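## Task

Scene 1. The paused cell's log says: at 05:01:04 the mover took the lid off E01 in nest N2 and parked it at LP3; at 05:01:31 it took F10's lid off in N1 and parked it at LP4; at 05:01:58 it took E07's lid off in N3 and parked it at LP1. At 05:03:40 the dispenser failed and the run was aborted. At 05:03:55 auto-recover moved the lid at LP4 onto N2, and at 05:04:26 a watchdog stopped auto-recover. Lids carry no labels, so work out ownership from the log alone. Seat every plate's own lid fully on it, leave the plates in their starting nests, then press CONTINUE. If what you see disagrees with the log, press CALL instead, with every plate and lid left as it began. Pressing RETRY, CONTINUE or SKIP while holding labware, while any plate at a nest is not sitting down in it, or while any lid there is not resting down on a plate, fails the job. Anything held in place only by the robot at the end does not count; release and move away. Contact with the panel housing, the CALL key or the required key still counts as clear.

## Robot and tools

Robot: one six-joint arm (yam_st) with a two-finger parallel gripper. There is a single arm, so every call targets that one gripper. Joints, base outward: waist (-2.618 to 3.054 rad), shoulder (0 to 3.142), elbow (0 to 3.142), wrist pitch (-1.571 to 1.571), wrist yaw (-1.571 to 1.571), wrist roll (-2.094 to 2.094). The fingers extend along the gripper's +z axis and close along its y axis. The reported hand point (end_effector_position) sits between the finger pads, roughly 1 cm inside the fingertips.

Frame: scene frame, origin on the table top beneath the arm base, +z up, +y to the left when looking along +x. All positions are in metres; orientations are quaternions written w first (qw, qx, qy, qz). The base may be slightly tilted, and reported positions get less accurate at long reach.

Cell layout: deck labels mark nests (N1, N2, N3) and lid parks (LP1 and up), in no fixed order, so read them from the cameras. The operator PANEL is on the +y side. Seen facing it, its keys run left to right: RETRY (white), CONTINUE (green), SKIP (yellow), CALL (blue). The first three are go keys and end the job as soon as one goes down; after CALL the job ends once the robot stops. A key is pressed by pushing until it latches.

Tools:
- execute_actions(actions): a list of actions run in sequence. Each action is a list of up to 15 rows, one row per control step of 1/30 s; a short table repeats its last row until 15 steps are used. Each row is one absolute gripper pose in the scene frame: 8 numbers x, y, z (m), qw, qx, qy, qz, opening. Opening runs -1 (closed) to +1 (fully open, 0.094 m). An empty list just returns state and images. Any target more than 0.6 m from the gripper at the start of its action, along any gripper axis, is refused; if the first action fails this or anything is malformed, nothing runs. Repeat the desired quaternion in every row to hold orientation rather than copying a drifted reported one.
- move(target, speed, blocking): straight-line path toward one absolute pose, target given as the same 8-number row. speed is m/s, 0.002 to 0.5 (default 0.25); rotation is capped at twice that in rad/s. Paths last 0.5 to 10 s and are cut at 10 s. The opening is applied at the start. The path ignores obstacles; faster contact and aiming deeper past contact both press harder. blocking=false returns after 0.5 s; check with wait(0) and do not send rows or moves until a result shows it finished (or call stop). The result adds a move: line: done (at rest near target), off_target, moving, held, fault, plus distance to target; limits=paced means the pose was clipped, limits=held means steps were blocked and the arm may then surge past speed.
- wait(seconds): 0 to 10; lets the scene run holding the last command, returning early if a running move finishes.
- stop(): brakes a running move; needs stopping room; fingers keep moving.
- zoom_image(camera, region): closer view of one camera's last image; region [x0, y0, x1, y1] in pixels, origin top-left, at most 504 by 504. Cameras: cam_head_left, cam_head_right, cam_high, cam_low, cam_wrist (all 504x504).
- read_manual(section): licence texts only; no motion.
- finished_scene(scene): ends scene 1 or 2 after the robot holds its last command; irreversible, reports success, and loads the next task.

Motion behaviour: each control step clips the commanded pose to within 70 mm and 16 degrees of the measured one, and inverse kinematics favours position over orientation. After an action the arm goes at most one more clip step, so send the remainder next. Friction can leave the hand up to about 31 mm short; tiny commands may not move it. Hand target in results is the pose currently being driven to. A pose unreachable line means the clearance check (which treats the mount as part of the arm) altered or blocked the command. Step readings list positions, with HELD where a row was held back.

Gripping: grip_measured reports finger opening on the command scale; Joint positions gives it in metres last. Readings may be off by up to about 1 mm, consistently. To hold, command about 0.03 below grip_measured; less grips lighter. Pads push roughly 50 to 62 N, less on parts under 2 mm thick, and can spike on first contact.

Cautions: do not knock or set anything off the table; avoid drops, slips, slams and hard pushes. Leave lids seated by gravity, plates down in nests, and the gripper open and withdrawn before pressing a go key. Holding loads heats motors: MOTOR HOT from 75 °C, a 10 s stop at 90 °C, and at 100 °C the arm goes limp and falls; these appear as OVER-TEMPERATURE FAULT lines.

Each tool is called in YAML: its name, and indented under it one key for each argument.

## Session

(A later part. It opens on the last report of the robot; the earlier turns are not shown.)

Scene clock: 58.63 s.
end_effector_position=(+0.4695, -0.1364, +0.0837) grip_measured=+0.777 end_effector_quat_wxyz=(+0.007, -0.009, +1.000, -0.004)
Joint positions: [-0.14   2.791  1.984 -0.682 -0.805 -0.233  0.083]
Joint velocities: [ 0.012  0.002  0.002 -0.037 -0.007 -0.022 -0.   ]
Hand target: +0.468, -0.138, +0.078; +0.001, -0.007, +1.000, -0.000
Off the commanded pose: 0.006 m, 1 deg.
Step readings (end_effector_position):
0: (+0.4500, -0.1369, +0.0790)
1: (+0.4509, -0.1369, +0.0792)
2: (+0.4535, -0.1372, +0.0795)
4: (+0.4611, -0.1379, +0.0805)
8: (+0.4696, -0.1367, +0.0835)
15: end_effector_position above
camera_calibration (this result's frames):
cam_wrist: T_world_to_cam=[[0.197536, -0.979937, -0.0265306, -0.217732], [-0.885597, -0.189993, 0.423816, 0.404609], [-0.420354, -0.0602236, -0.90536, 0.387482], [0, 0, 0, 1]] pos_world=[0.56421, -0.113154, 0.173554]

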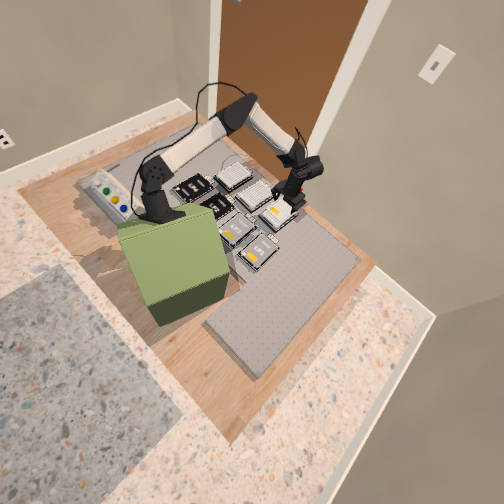

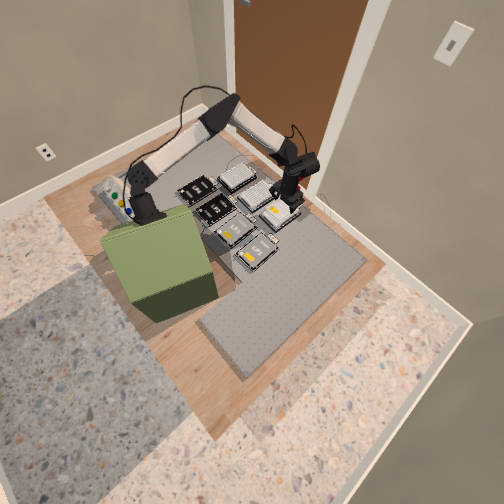

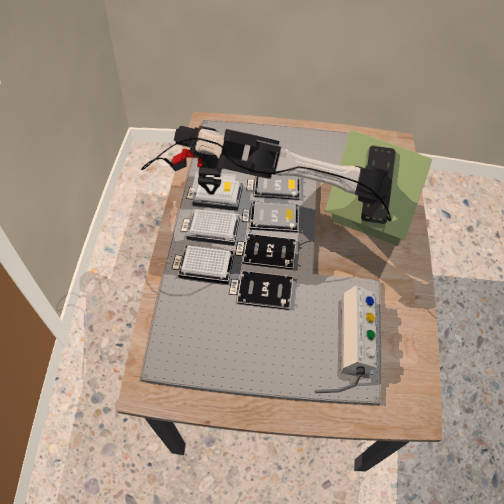

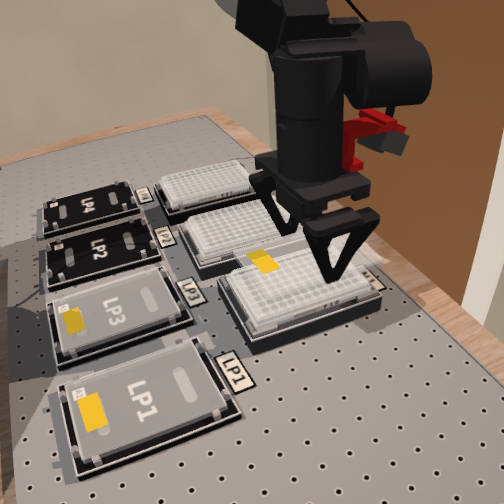

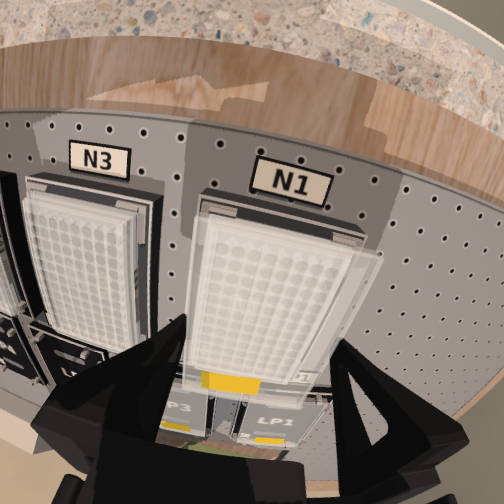

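execute_actions:
  actions:
    - [[0.448,-0.1375,0.078,0,-0.002,1,0,0.755],[0.448,-0.1375,0.078,0,-0.002,1,0,0.755],[0.448,-0.1375,0.078,0,-0.002,1,0,0.755],[0.4585,-0.1375,0.078,0,-0.002,1,0,0.755]]

Scene clock: 59.80 s.
end_effector_position=(+0.4555, -0.1376, +0.0795) grip_measured=+0.777 end_effector_quat_wxyz=(-0.003, +0.000, +1.000, -0.001)
Joint positions: [-0.14   2.779  1.927 -0.665 -0.805 -0.235  0.083]
Joint velocities: [ 0.002  0.007 -0.012  0.022  0.066 -0.022 -0.001]
Hand target: +0.459, -0.137, +0.078; -0.000, -0.002, +1.000, +0.000
Off the commanded pose: 0.003 m, 0 deg.
Step readings (end_effector_position):
0: (+0.4691, -0.1364, +0.0837)
1: (+0.4678, -0.1367, +0.0831)
2: (+0.4642, -0.1363, +0.0826)
4: (+0.4570, -0.1366, +0.0808)
8: (+0.4555, -0.1376, +0.0795)
15: end_effector_position above
camera_calibration (this result's frames):
cam_wrist: T_world_to_cam=[[0.178411, -0.98334, -0.0348193, -0.207329], [-0.88089, -0.17539, 0.439627, 0.392415], [-0.438409, -0.0477623, -0.897505, 0.387061], [0, 0, 0, 1]] pos_world=[0.552356, -0.116562, 0.167654]

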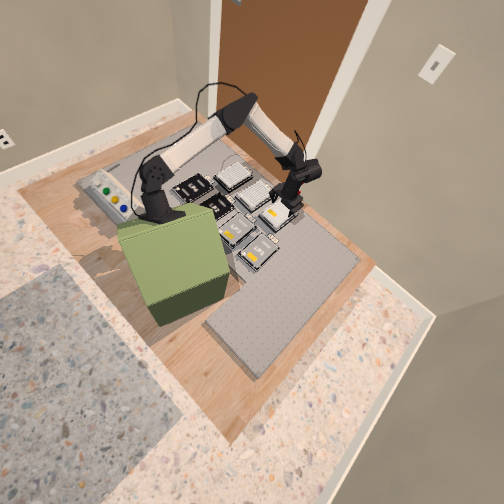

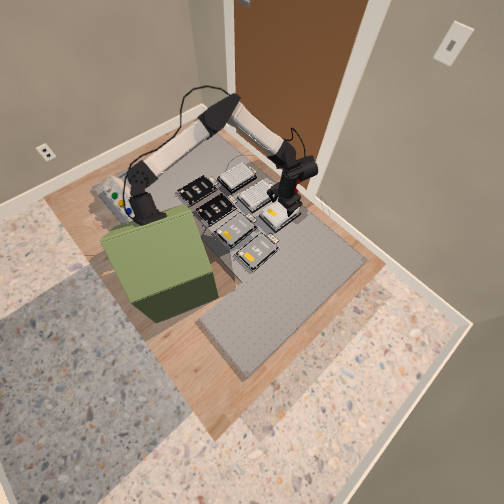

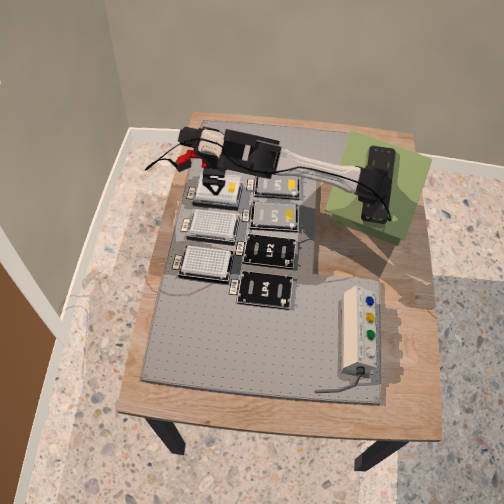

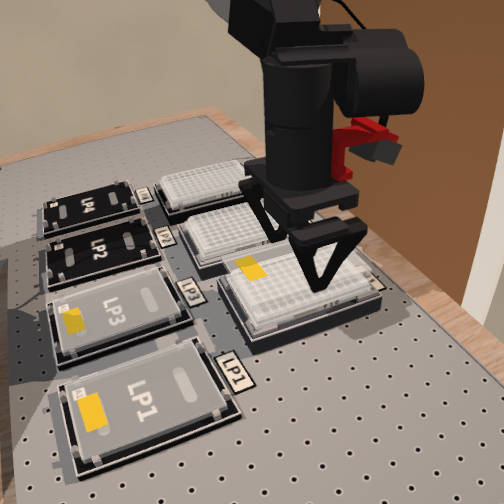

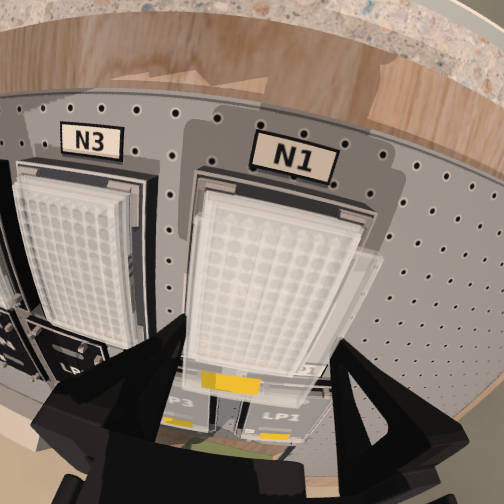

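execute_actions:
  actions: []

Scene clock: 61.63 s.
end_effector_position=(+0.4555, -0.1376, +0.0795) grip_measured=+0.777 end_effector_quat_wxyz=(-0.003, +0.000, +1.000, -0.001)
Joint positions: [-0.14   2.779  1.927 -0.665 -0.805 -0.235  0.083]
Joint velocities: [-0.007 -0.012  0.007 -0.037  0.007 -0.037  0.   ]
Hand target: +0.459, -0.137, +0.078; -0.000, -0.002, +1.000, +0.000
Off the commanded pose: 0.003 m, 0 deg.
camera_calibration (this result's frames):
cam_wrist: T_world_to_cam=[[0.178411, -0.98334, -0.0348193, -0.207329], [-0.88089, -0.17539, 0.439627, 0.392415], [-0.438409, -0.0477623, -0.897505, 0.387061], [0, 0, 0, 1]] pos_world=[0.552356, -0.116562, 0.167654]

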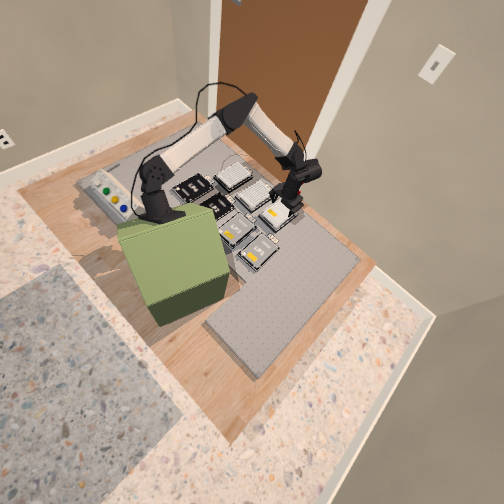

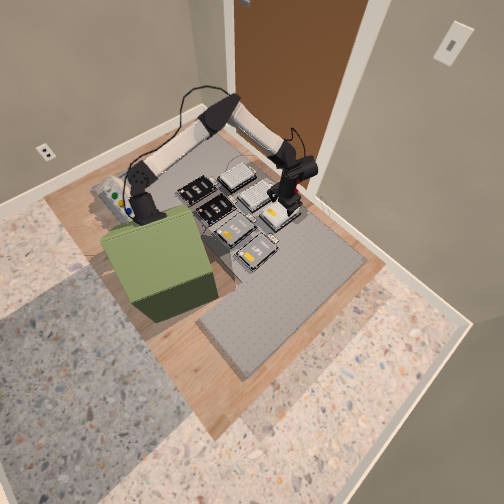

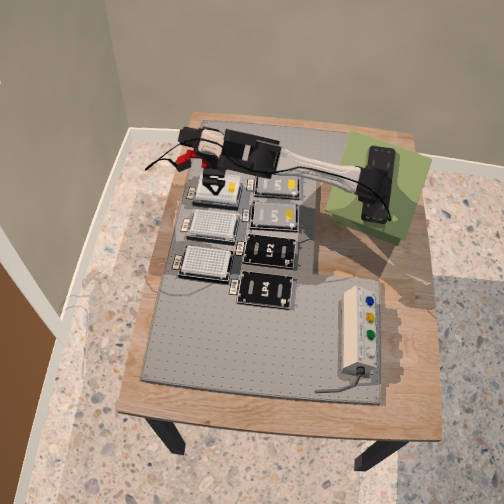

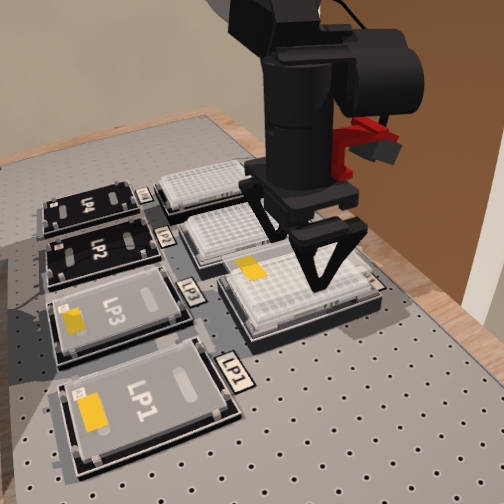

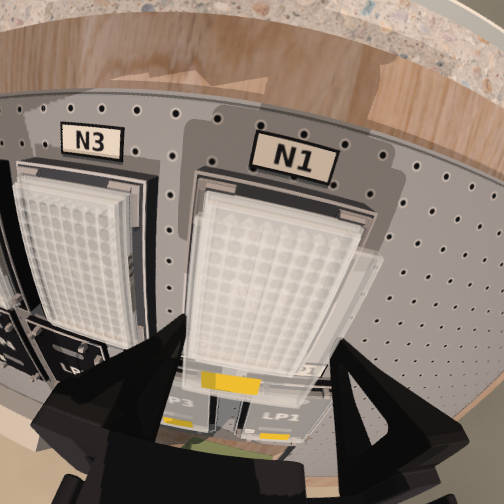

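zoom_image:
  camera: "cam_low"
  region: [200, 220, 400, 360]

zoom_image:
  camera: "cam_wrist"
  region: [160, 150, 410, 420]

Region (200, 220, 400, 360) of cam_low's 504x504 image, scaled by 2.520, with more detail than that image has; it fills the top 353 rows of this view, and the rest is white.

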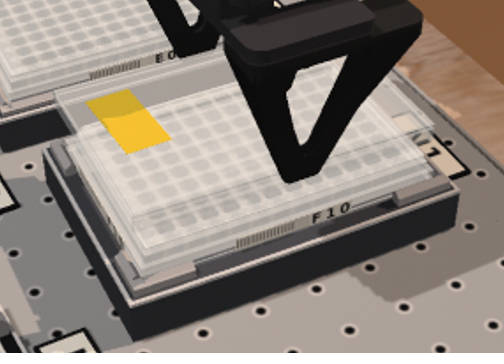

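Region (160, 150, 410, 420) of cam_wrist's 504x504 image, scaled by 1.867, with more detail than that image has; it fills the left 467 columns of this view, and the rest is white.

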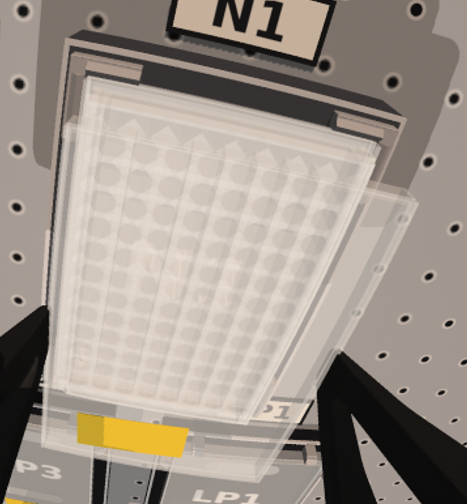

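execute_actions:
  actions:
    - [[0.464,-0.1375,0.072,0,-0.002,1,0,0.755],[0.464,-0.1375,0.072,0,-0.002,1,0,0.755],[0.464,-0.1375,0.072,0,-0.002,1,0,0.755],[0.464,-0.1375,0.072,0,-0.002,1,0,0.755],[0.464,-0.1375,0.072,0,-0.002,1,0,0.755],[0.464,-0.1375,0.072,0,-0.002,1,0,0.755]]

Scene clock: 65.73 s.
end_effector_position=(+0.4612, -0.1385, +0.0799) grip_measured=+0.777 end_effector_quat_wxyz=(+0.002, +0.002, +1.000, -0.002)
Joint positions: [-0.14   2.788  1.951 -0.666 -0.805 -0.222  0.083]
Joint velocities: [ 0.012 -0.012 -0.012 -0.022 -0.007  0.051 -0.001]
Hand target: +0.464, -0.137, +0.072; +0.000, -0.002, +1.000, -0.000
Off the commanded pose: 0.008 m, 1 deg.
Step readings (end_effector_position):
0: (+0.4555, -0.1376, +0.0795)
1: (+0.4560, -0.1378, +0.0795)
2: (+0.4574, -0.1382, +0.0794)
4: (+0.4595, -0.1387, +0.0794)
8: (+0.4611, -0.1386, +0.0799)
15: end_effector_position above
camera_calibration (this result's frames):
cam_wrist: T_world_to_cam=[[0.176009, -0.983903, -0.0309295, -0.208537], [-0.885521, -0.171977, 0.431597, 0.400371], [-0.429969, -0.0485762, -0.901536, 0.386178], [0, 0, 0, 1]] pos_world=[0.557286, -0.117567, 0.168904]

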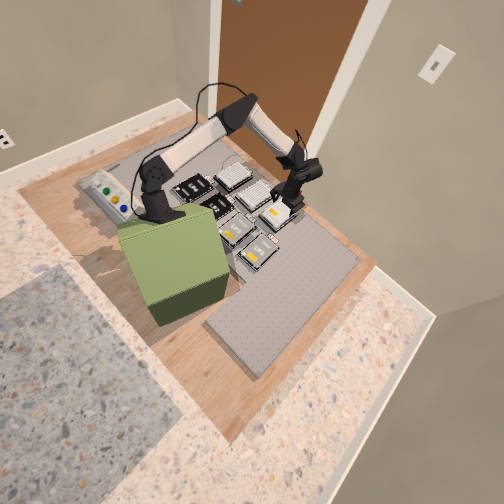

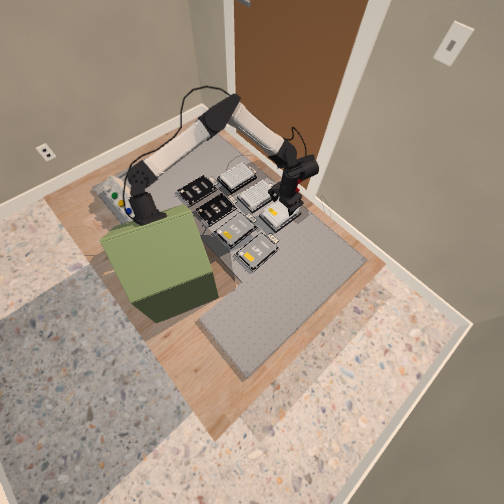

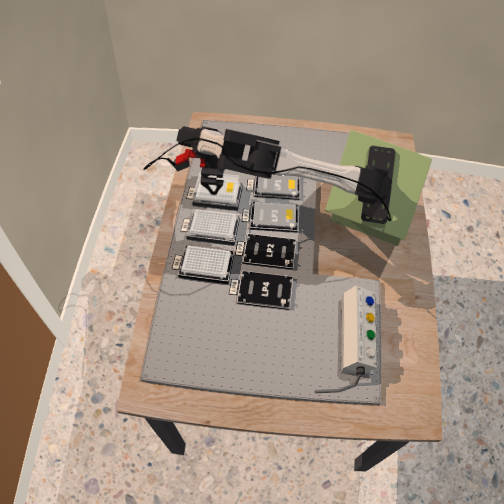

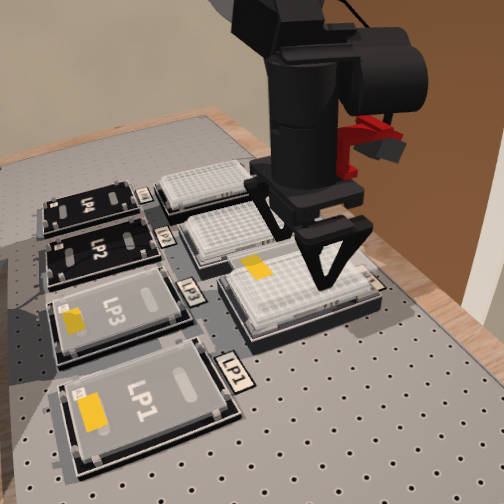

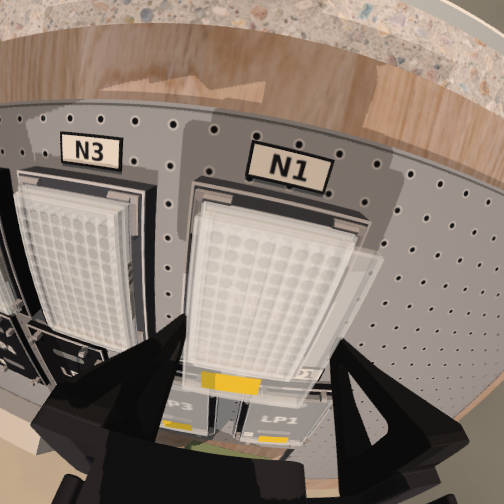

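execute_actions:
  actions:
    - [[0.457,-0.137,0.066,0,-0.002,1,0,0.755],[0.457,-0.137,0.060,0,-0.002,1,0,0.755],[0.457,-0.137,0.056,0,-0.002,1,0,0.755]]

Scene clock: 66.53 s.
end_effector_position=(+0.4718, -0.1311, +0.0707) grip_measured=+0.777 end_effector_quat_wxyz=(+0.014, -0.015, +1.000, -0.003)
Joint positions: [-0.113  2.788  1.951 -0.604 -0.805 -0.193  0.083]
Joint velocities: [-0.002 -0.012  0.007 -0.007  0.037 -0.022 -0.001]
Hand target: +0.457, -0.137, +0.056; -0.000, -0.002, +1.000, -0.000
Off the commanded pose: 0.022 m, 2 deg.
Step readings (end_effector_position):
0: (+0.4612, -0.1385, +0.0799)
1: (+0.4619, -0.1386, +0.0798)
2: (+0.4632, -0.1384, +0.0794)
4: (+0.4664, -0.1371, +0.0774)
8: (+0.4697, -0.1322, +0.0721)
15: end_effector_position above
camera_calibration (this result's frames):
cam_wrist: T_world_to_cam=[[0.210252, -0.97736, -0.0237134, -0.219131], [-0.889261, -0.201266, 0.410739, 0.414393], [-0.406213, -0.0652714, -0.911444, 0.370116], [0, 0, 0, 1]] pos_world=[0.564922, -0.106609, 0.161936]

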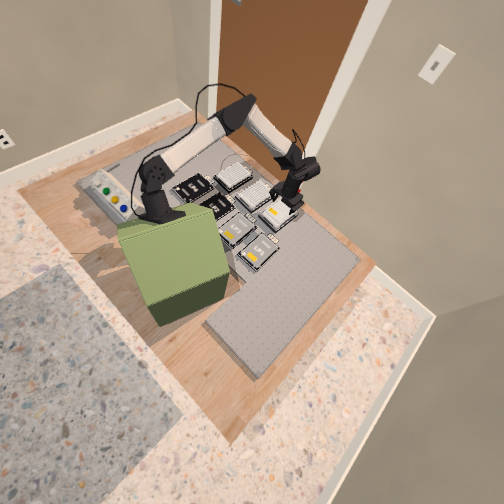

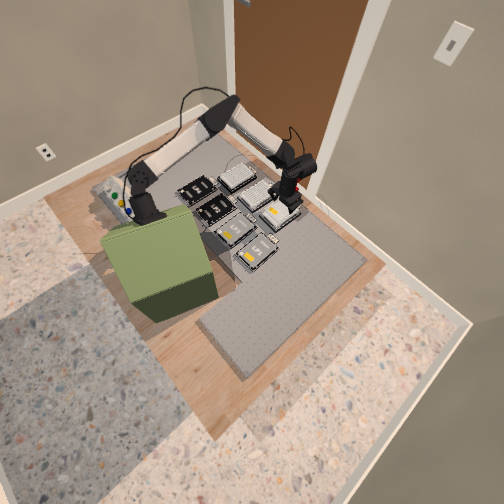

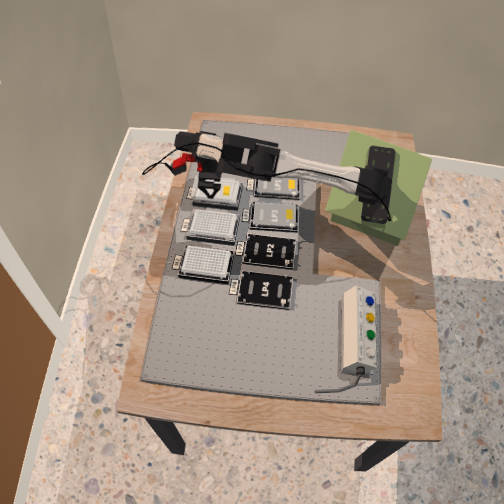

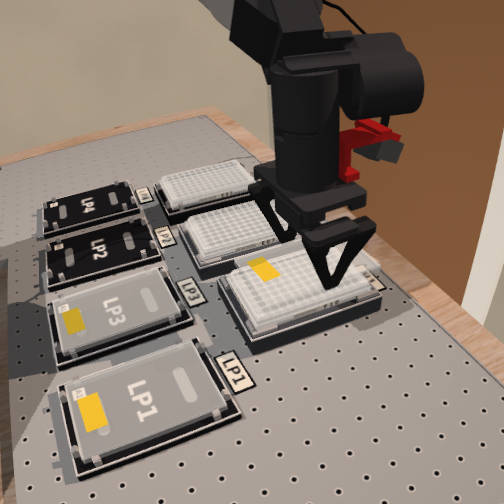

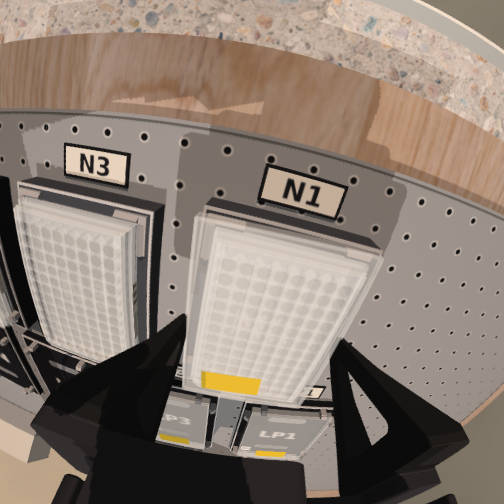

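execute_actions:
  actions:
    - [[0.4585,-0.1375,0.085,0,0,1,0,0.755],[0.4585,-0.1375,0.100,0,0,1,0,0.755],[0.4585,-0.1375,0.115,0,0,1,0,0.755],[0.4585,-0.1375,0.125,0,0,1,0,0.755]]
    - [[0.4585,-0.1375,0.120,0,0,1,0,0.755],[0.4585,-0.1375,0.115,0,0,1,0,0.755],[0.4585,-0.1375,0.110,0,0,1,0,0.755],[0.4585,-0.1375,0.105,0,0,1,0,0.755],[0.4585,-0.1375,0.100,0,0,1,0,0.755],[0.4585,-0.1375,0.095,0,0,1,0,0.755],[0.4585,-0.1375,0.090,0,0,1,0,0.755],[0.4585,-0.1375,0.085,0,0,1,0,0.755],[0.4585,-0.1375,0.080,0,0,1,0,0.755],[0.4585,-0.1375,0.075,0,0,1,0,0.755],[0.4585,-0.1375,0.070,0,0,1,0,0.755]]

Scene clock: 68.93 s.
end_effector_position=(+0.4619, -0.1318, +0.0791) grip_measured=+0.777 end_effector_quat_wxyz=(-0.002, -0.009, +1.000, -0.000)
Joint positions: [-0.13   2.779  1.951 -0.676 -0.807 -0.238  0.083]
Joint velocities: [ 0.1    0.168 -0.007  0.168 -0.095  0.11  -0.   ]
Hand target: +0.458, -0.137, +0.070; -0.001, -0.000, +1.000, +0.000
Off the commanded pose: 0.011 m, 1 deg.
Step readings (end_effector_position; steps 1 to 15: 1st action; 16 to 30: 2nd action):
0: (+0.4724, -0.1311, +0.0707)
1: (+0.4713, -0.1315, +0.0712)
2: (+0.4695, -0.1317, +0.0733)
4: (+0.4653, -0.1340, +0.0832)
8: (+0.4664, -0.1428, +0.1154)
15: (+0.4617, -0.1441, +0.1271)
16: (+0.4614, -0.1440, +0.1270)
17: (+0.4614, -0.1438, +0.1268)
19: (+0.4620, -0.1424, +0.1252)
23: (+0.4665, -0.1361, +0.1139)
30: end_effector_position above
camera_calibration (this result's frames):
cam_wrist: T_world_to_cam=[[0.197644, -0.979604, -0.0362361, -0.211111], [-0.878158, -0.193361, 0.437549, 0.395807], [-0.435632, -0.054658, -0.898464, 0.387607], [0, 0, 0, 1]] pos_world=[0.55816, -0.109086, 0.167416]

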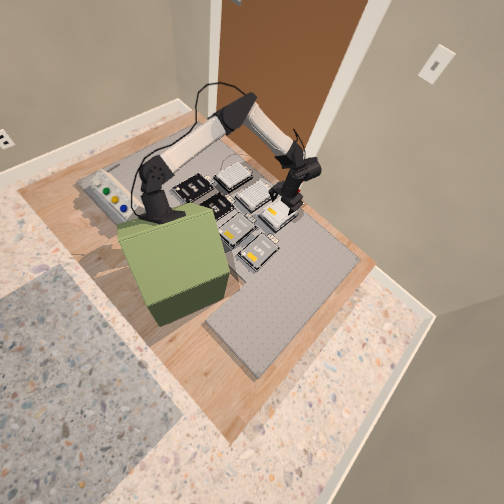

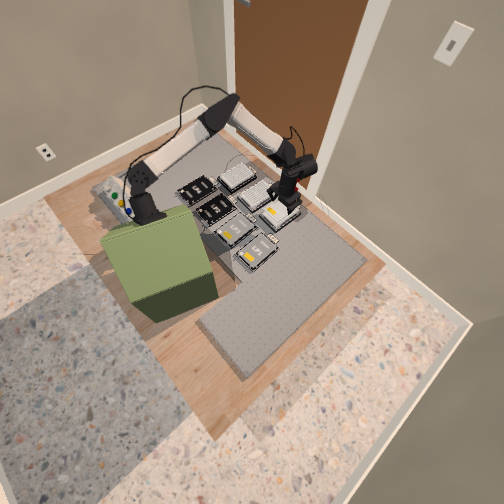

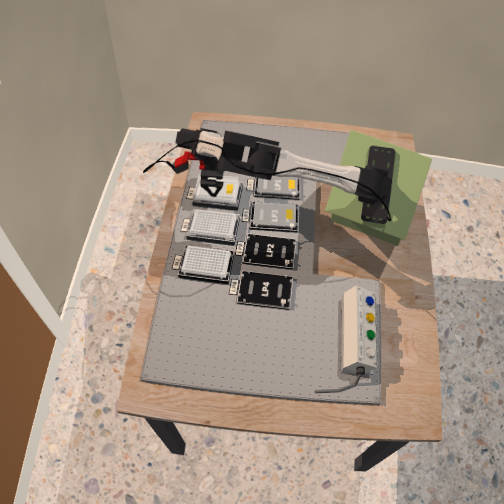

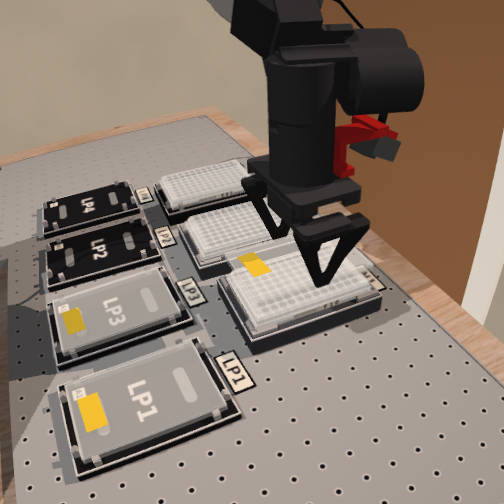

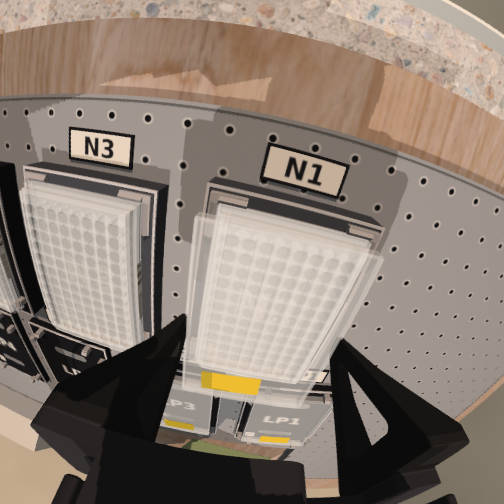

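execute_actions:
  actions: []

Scene clock: 69.03 s.
end_effector_position=(+0.4602, -0.1336, +0.0753) grip_measured=+0.777 end_effector_quat_wxyz=(-0.003, -0.005, +1.000, +0.000)
Joint positions: [-0.127  2.789  1.951 -0.668 -0.807 -0.228  0.083]
Joint velocities: [-0.002  0.017 -0.002 -0.007 -0.066  0.007  0.   ]
Hand target: +0.458, -0.137, +0.070; -0.001, -0.000, +1.000, +0.000
Off the commanded pose: 0.007 m, 1 deg.
camera_calibration (this result's frames):
cam_wrist: T_world_to_cam=[[0.189191, -0.981226, -0.0374487, -0.208857], [-0.87863, -0.186191, 0.439706, 0.396639], [-0.438424, -0.050285, -0.89736, 0.385153], [0, 0, 0, 1]] pos_world=[0.556874, -0.111717, 0.163395]

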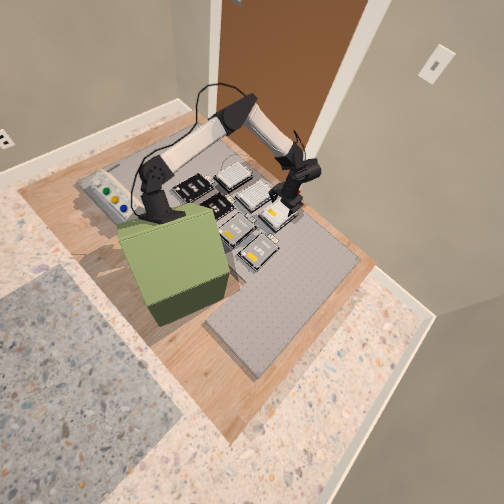

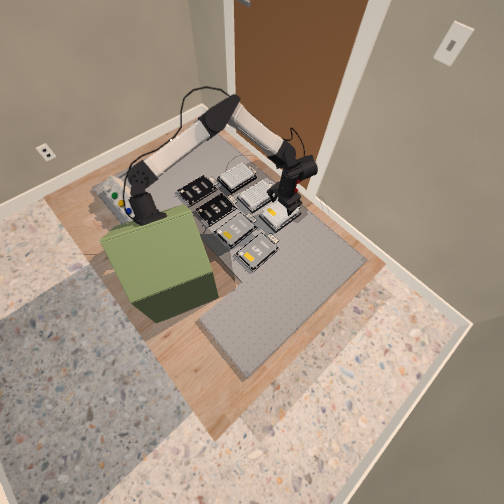

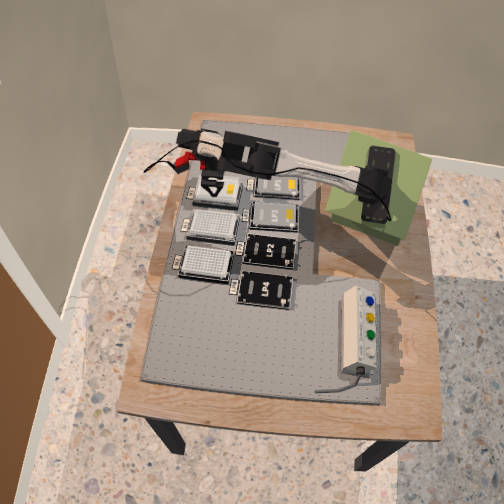

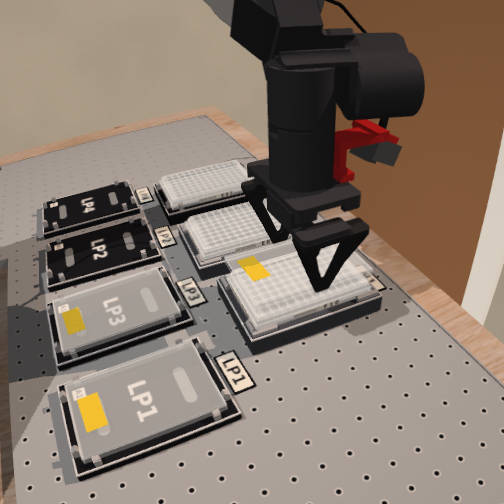

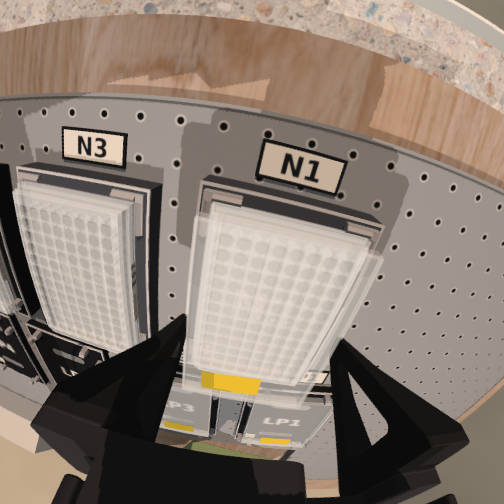

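execute_actions:
  actions:
    - [[0.456,-0.140,0.085,0,0,1,0,0.755],[0.456,-0.140,0.100,0,0,1,0,0.755],[0.456,-0.140,0.115,0,0,1,0,0.755],[0.456,-0.140,0.125,0,0,1,0,0.755]]
    - [[0.4555,-0.143,0.120,0,0,1,0,0.755],[0.4555,-0.143,0.115,0,0,1,0,0.755],[0.4555,-0.143,0.110,0,0,1,0,0.755],[0.4555,-0.143,0.105,0,0,1,0,0.755],[0.4555,-0.143,0.100,0,0,1,0,0.755],[0.4555,-0.143,0.095,0,0,1,0,0.755],[0.4555,-0.143,0.090,0,0,1,0,0.755],[0.4555,-0.143,0.085,0,0,1,0,0.755],[0.4555,-0.143,0.080,0,0,1,0,0.755],[0.4555,-0.143,0.075,0,0,1,0,0.755],[0.4555,-0.143,0.070,0,0,1,0,0.755]]
    - [[0.4555,-0.143,0.070,0,0,1,0,0.755]]

Scene clock: 71.20 s.
end_effector_position=(+0.4609, -0.1399, +0.0752) grip_measured=+0.777 end_effector_quat_wxyz=(+0.003, -0.006, +1.000, -0.002)
Joint positions: [-0.136  2.798  1.951 -0.649 -0.807 -0.23   0.083]
Joint velocities: [-0.007 -0.002  0.017 -0.066 -0.037 -0.037  0.   ]
Hand target: +0.455, -0.143, +0.070; -0.000, -0.000, +1.000, +0.000
Off the commanded pose: 0.008 m, 1 deg.
Step readings (end_effector_position; steps 1 to 15: 1st action; 16 to 30: 2nd action; 31 to 45: 3rd action):
0: (+0.4631, -0.1342, +0.0753)
1: (+0.4630, -0.1346, +0.0757)
2: (+0.4625, -0.1349, +0.0771)
4: (+0.4603, -0.1368, +0.0860)
8: (+0.4635, -0.1441, +0.1157)
15: (+0.4611, -0.1458, +0.1274)
16: (+0.4609, -0.1457, +0.1274)
17: (+0.4609, -0.1457, +0.1274)
19: (+0.4615, -0.1449, +0.1263)
23: (+0.4650, -0.1415, +0.1152)
30: (+0.4590, -0.1379, +0.0790)
31: (+0.4580, -0.1382, +0.0767)
32: (+0.4576, -0.1388, +0.0756)
34: (+0.4581, -0.1393, +0.0752)
38: (+0.4599, -0.1397, +0.0752)
45: end_effector_position above
camera_calibration (this result's frames):
cam_wrist: T_world_to_cam=[[0.1922, -0.980838, -0.0318761, -0.216938], [-0.883447, -0.187076, 0.429563, 0.398985], [-0.427295, -0.0544013, -0.902474, 0.379787], [0, 0, 0, 1]] pos_world=[0.556459, -0.11748, 0.164443]

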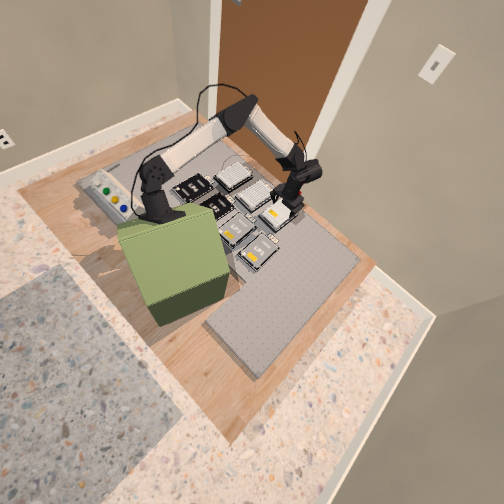

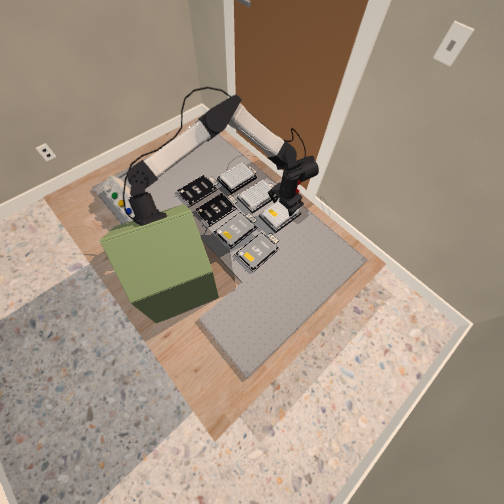

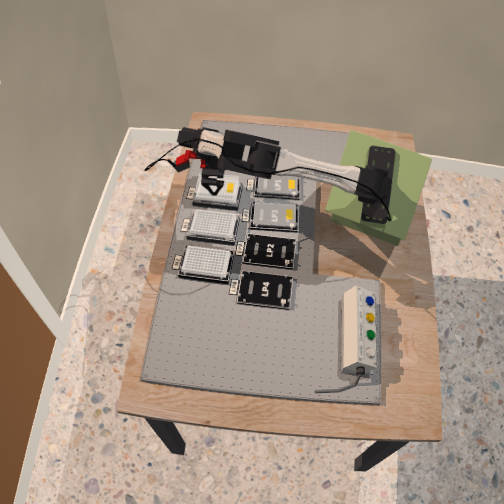

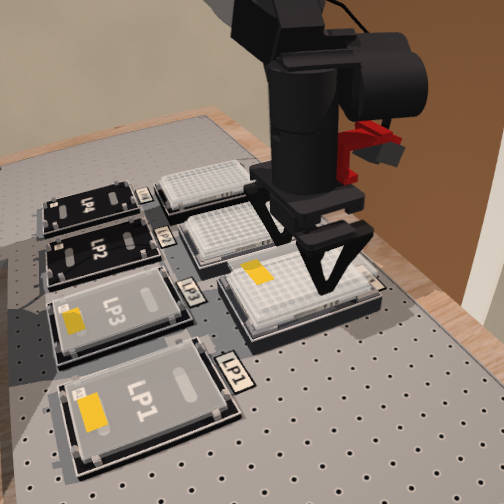

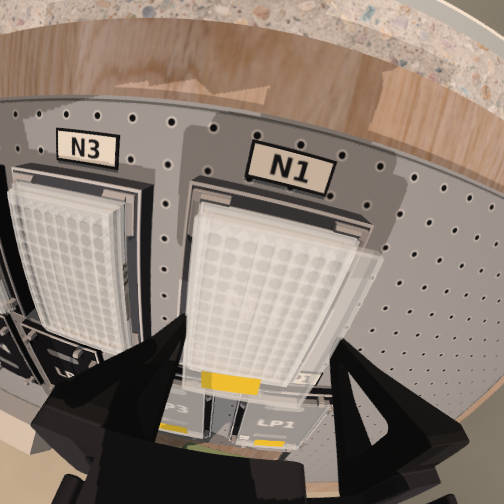

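execute_actions:
  actions:
    - [[0.456,-0.140,0.085,0,0,1,0,0.755],[0.456,-0.140,0.100,0,0,1,0,0.755],[0.456,-0.140,0.115,0,0,1,0,0.755],[0.456,-0.140,0.125,0,0,1,0,0.755]]
    - [[0.4565,-0.143,0.120,0,0,1,0,0.755],[0.4565,-0.143,0.115,0,0,1,0,0.755],[0.4565,-0.143,0.110,0,0,1,0,0.755],[0.4565,-0.143,0.105,0,0,1,0,0.755],[0.4565,-0.143,0.100,0,0,1,0,0.755],[0.4565,-0.143,0.095,0,0,1,0,0.755],[0.4565,-0.143,0.090,0,0,1,0,0.755],[0.4565,-0.143,0.085,0,0,1,0,0.755],[0.4565,-0.143,0.080,0,0,1,0,0.755],[0.4565,-0.143,0.075,0,0,1,0,0.755],[0.4565,-0.143,0.070,0,0,1,0,0.755]]
    - [[0.4565,-0.143,0.065,0,0,1,0,0.755],[0.4565,-0.143,0.060,0,0,1,0,0.755],[0.4565,-0.143,0.055,0,0,1,0,0.755],[0.4565,-0.143,0.050,0,0,1,0,0.755]]

Scene clock: 73.60 s.
end_effector_position=(+0.4590, -0.1418, +0.0665) grip_measured=+0.777 end_effector_quat_wxyz=(+0.003, +0.003, +1.000, +0.001)
Joint positions: [-0.127  2.816  1.951 -0.624 -0.811 -0.199  0.083]
Joint velocities: [-0.002 -0.012 -0.007  0.051 -0.007 -0.022  0.001]
Hand target: +0.456, -0.143, +0.050; -0.000, -0.000, +1.000, +0.000
Off the commanded pose: 0.017 m, 1 deg.
Step readings (end_effector_position; steps 1 to 15: 1st action; 16 to 30: 2nd action; 31 to 45: 3rd action):
0: (+0.4611, -0.1399, +0.0752)
1: (+0.4609, -0.1399, +0.0752)
2: (+0.4604, -0.1397, +0.0766)
4: (+0.4585, -0.1392, +0.0851)
8: (+0.4636, -0.1431, +0.1151)
15: (+0.4618, -0.1447, +0.1276)
16: (+0.4615, -0.1446, +0.1276)
17: (+0.4615, -0.1446, +0.1276)
19: (+0.4617, -0.1440, +0.1262)
23: (+0.4635, -0.1419, +0.1138)
30: (+0.4568, -0.1386, +0.0776)
31: (+0.4559, -0.1389, +0.0749)
32: (+0.4558, -0.1396, +0.0729)
34: (+0.4567, -0.1411, +0.0691)
38: (+0.4585, -0.1417, +0.0665)
45: end_effector_position above
camera_calibration (this result's frames):
cam_wrist: T_world_to_cam=[[0.172661, -0.984295, -0.0367528, -0.209918], [-0.886755, -0.171577, 0.429216, 0.404459], [-0.428781, -0.041518, -0.902454, 0.373495], [0, 0, 0, 1]] pos_world=[0.555048, -0.121718, 0.155747]

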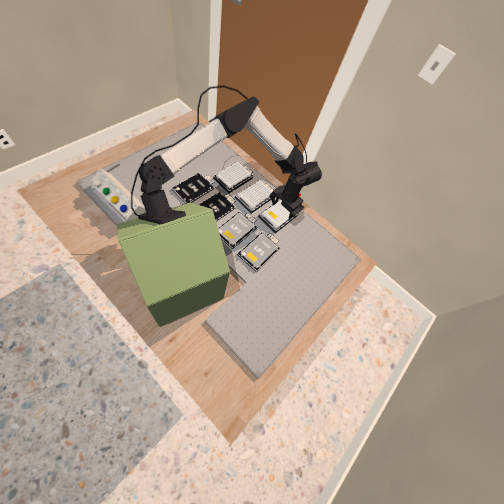

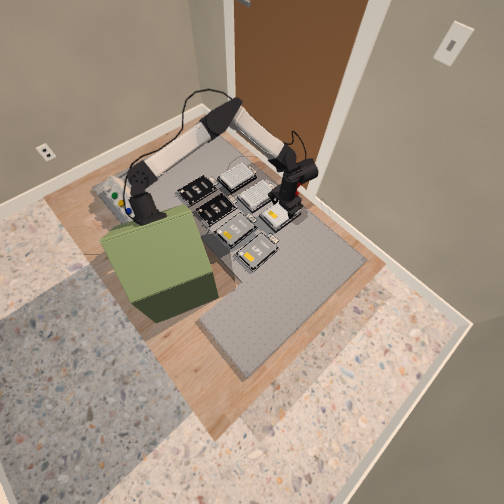

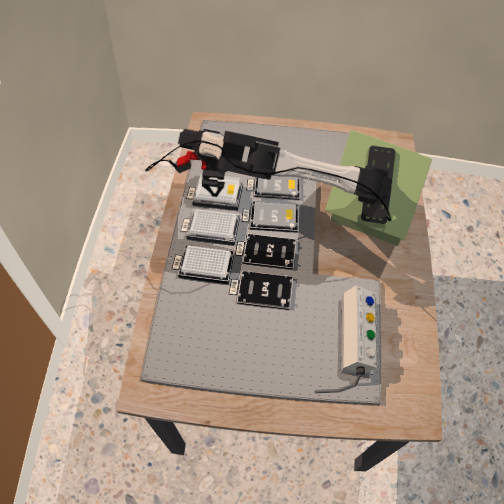

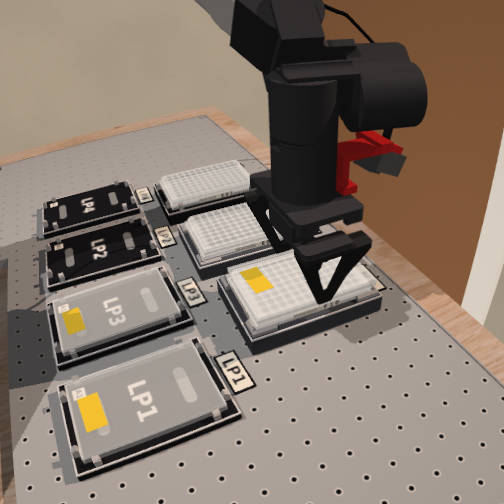

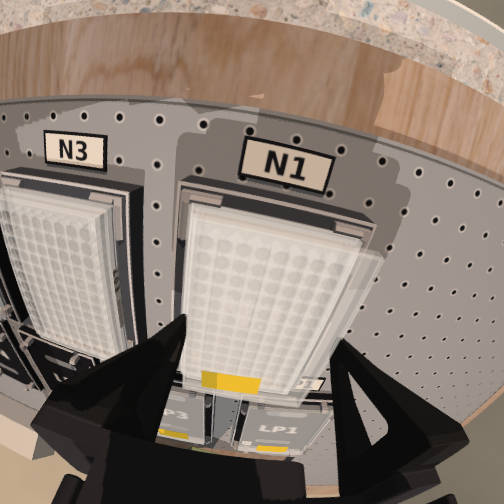

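zoom_image:
  camera: "cam_low"
  region: [200, 220, 400, 360]

Region (200, 220, 400, 360) of cam_low's 504x504 image, scaled by 2.520, with more detail than that image has; it fills the top 353 rows of this view, and the rest is white.

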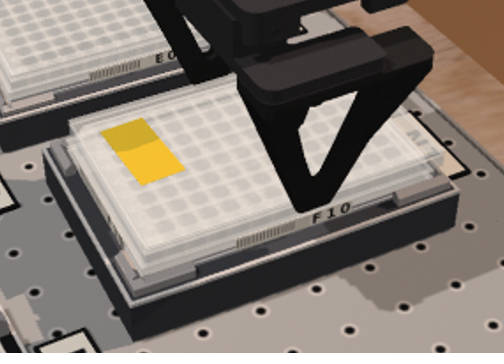

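execute_actions:
  actions:
    - [[0.4575,-0.138,0.062,0,0,1,0,0.755],[0.4575,-0.135,0.062,0,0,1,0,0.755],[0.4575,-0.132,0.060,0,0,1,0,0.755],[0.4575,-0.130,0.058,0,0,1,0,0.755]]

Scene clock: 74.80 s.
end_effector_position=(+0.4646, -0.1380, +0.0670) grip_measured=+0.777 end_effector_quat_wxyz=(+0.009, +0.001, +1.000, -0.000)
Joint positions: [-0.121  2.808  1.951 -0.608 -0.811 -0.182  0.083]
Joint velocities: [-0.007 -0.002 -0.012  0.037  0.051 -0.051  0.001]
Hand target: +0.457, -0.130, +0.058; -0.001, +0.000, +1.000, +0.000
Off the commanded pose: 0.014 m, 1 deg.
Step readings (end_effector_position):
0: (+0.4591, -0.1418, +0.0665)
1: (+0.4590, -0.1418, +0.0665)
2: (+0.4590, -0.1418, +0.0665)
4: (+0.4601, -0.1414, +0.0671)
8: (+0.4632, -0.1390, +0.0671)
15: end_effector_position above
camera_calibration (this result's frames):
cam_wrist: T_world_to_cam=[[0.177415, -0.983588, -0.0328255, -0.209464], [-0.891098, -0.17471, 0.418832, 0.412124], [-0.417693, -0.0450565, -0.90747, 0.371216], [0, 0, 0, 1]] pos_world=[0.55946, -0.117298, 0.157381]

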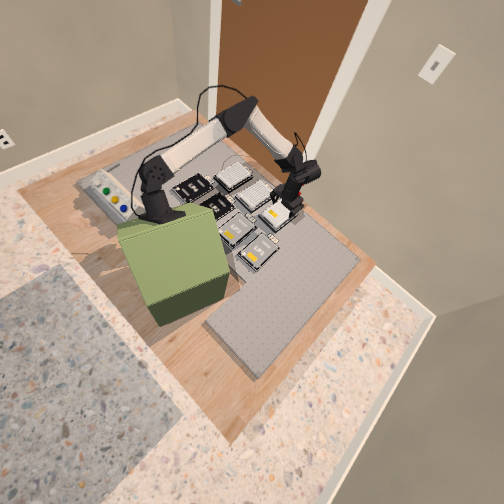

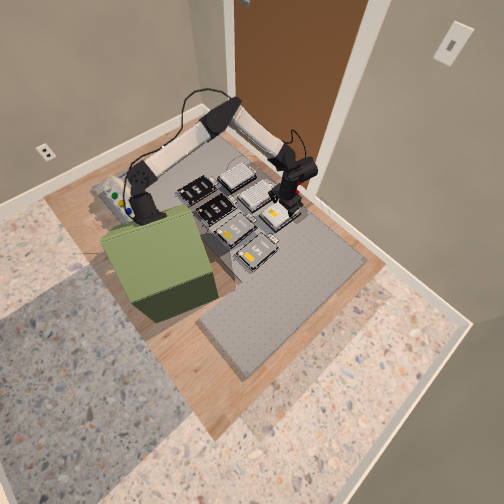

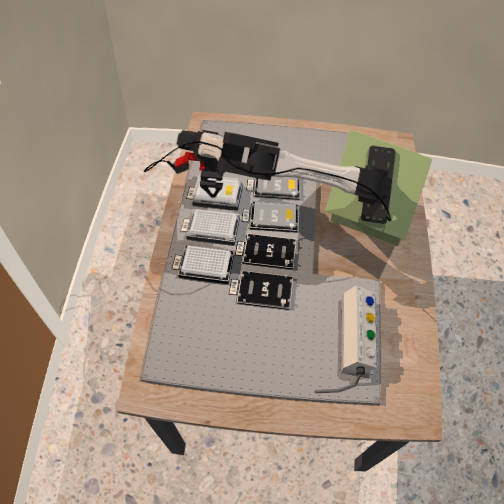

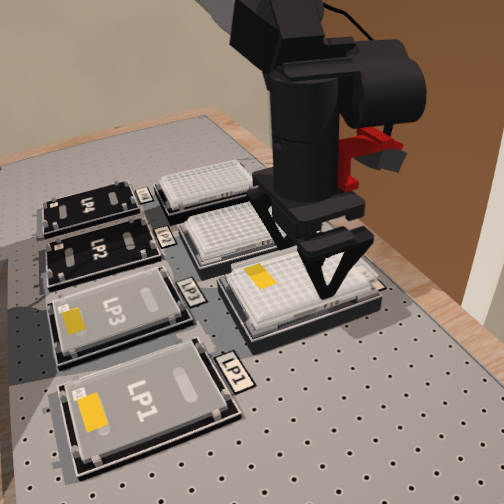

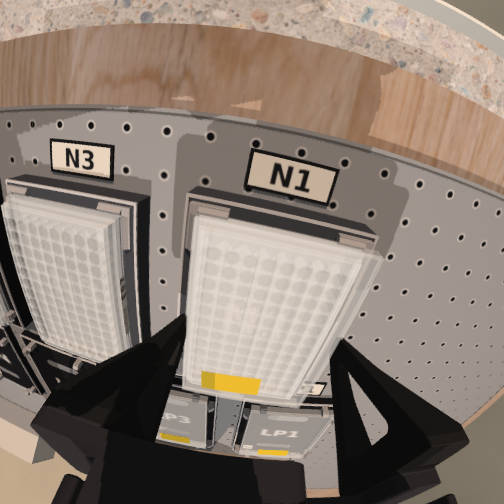

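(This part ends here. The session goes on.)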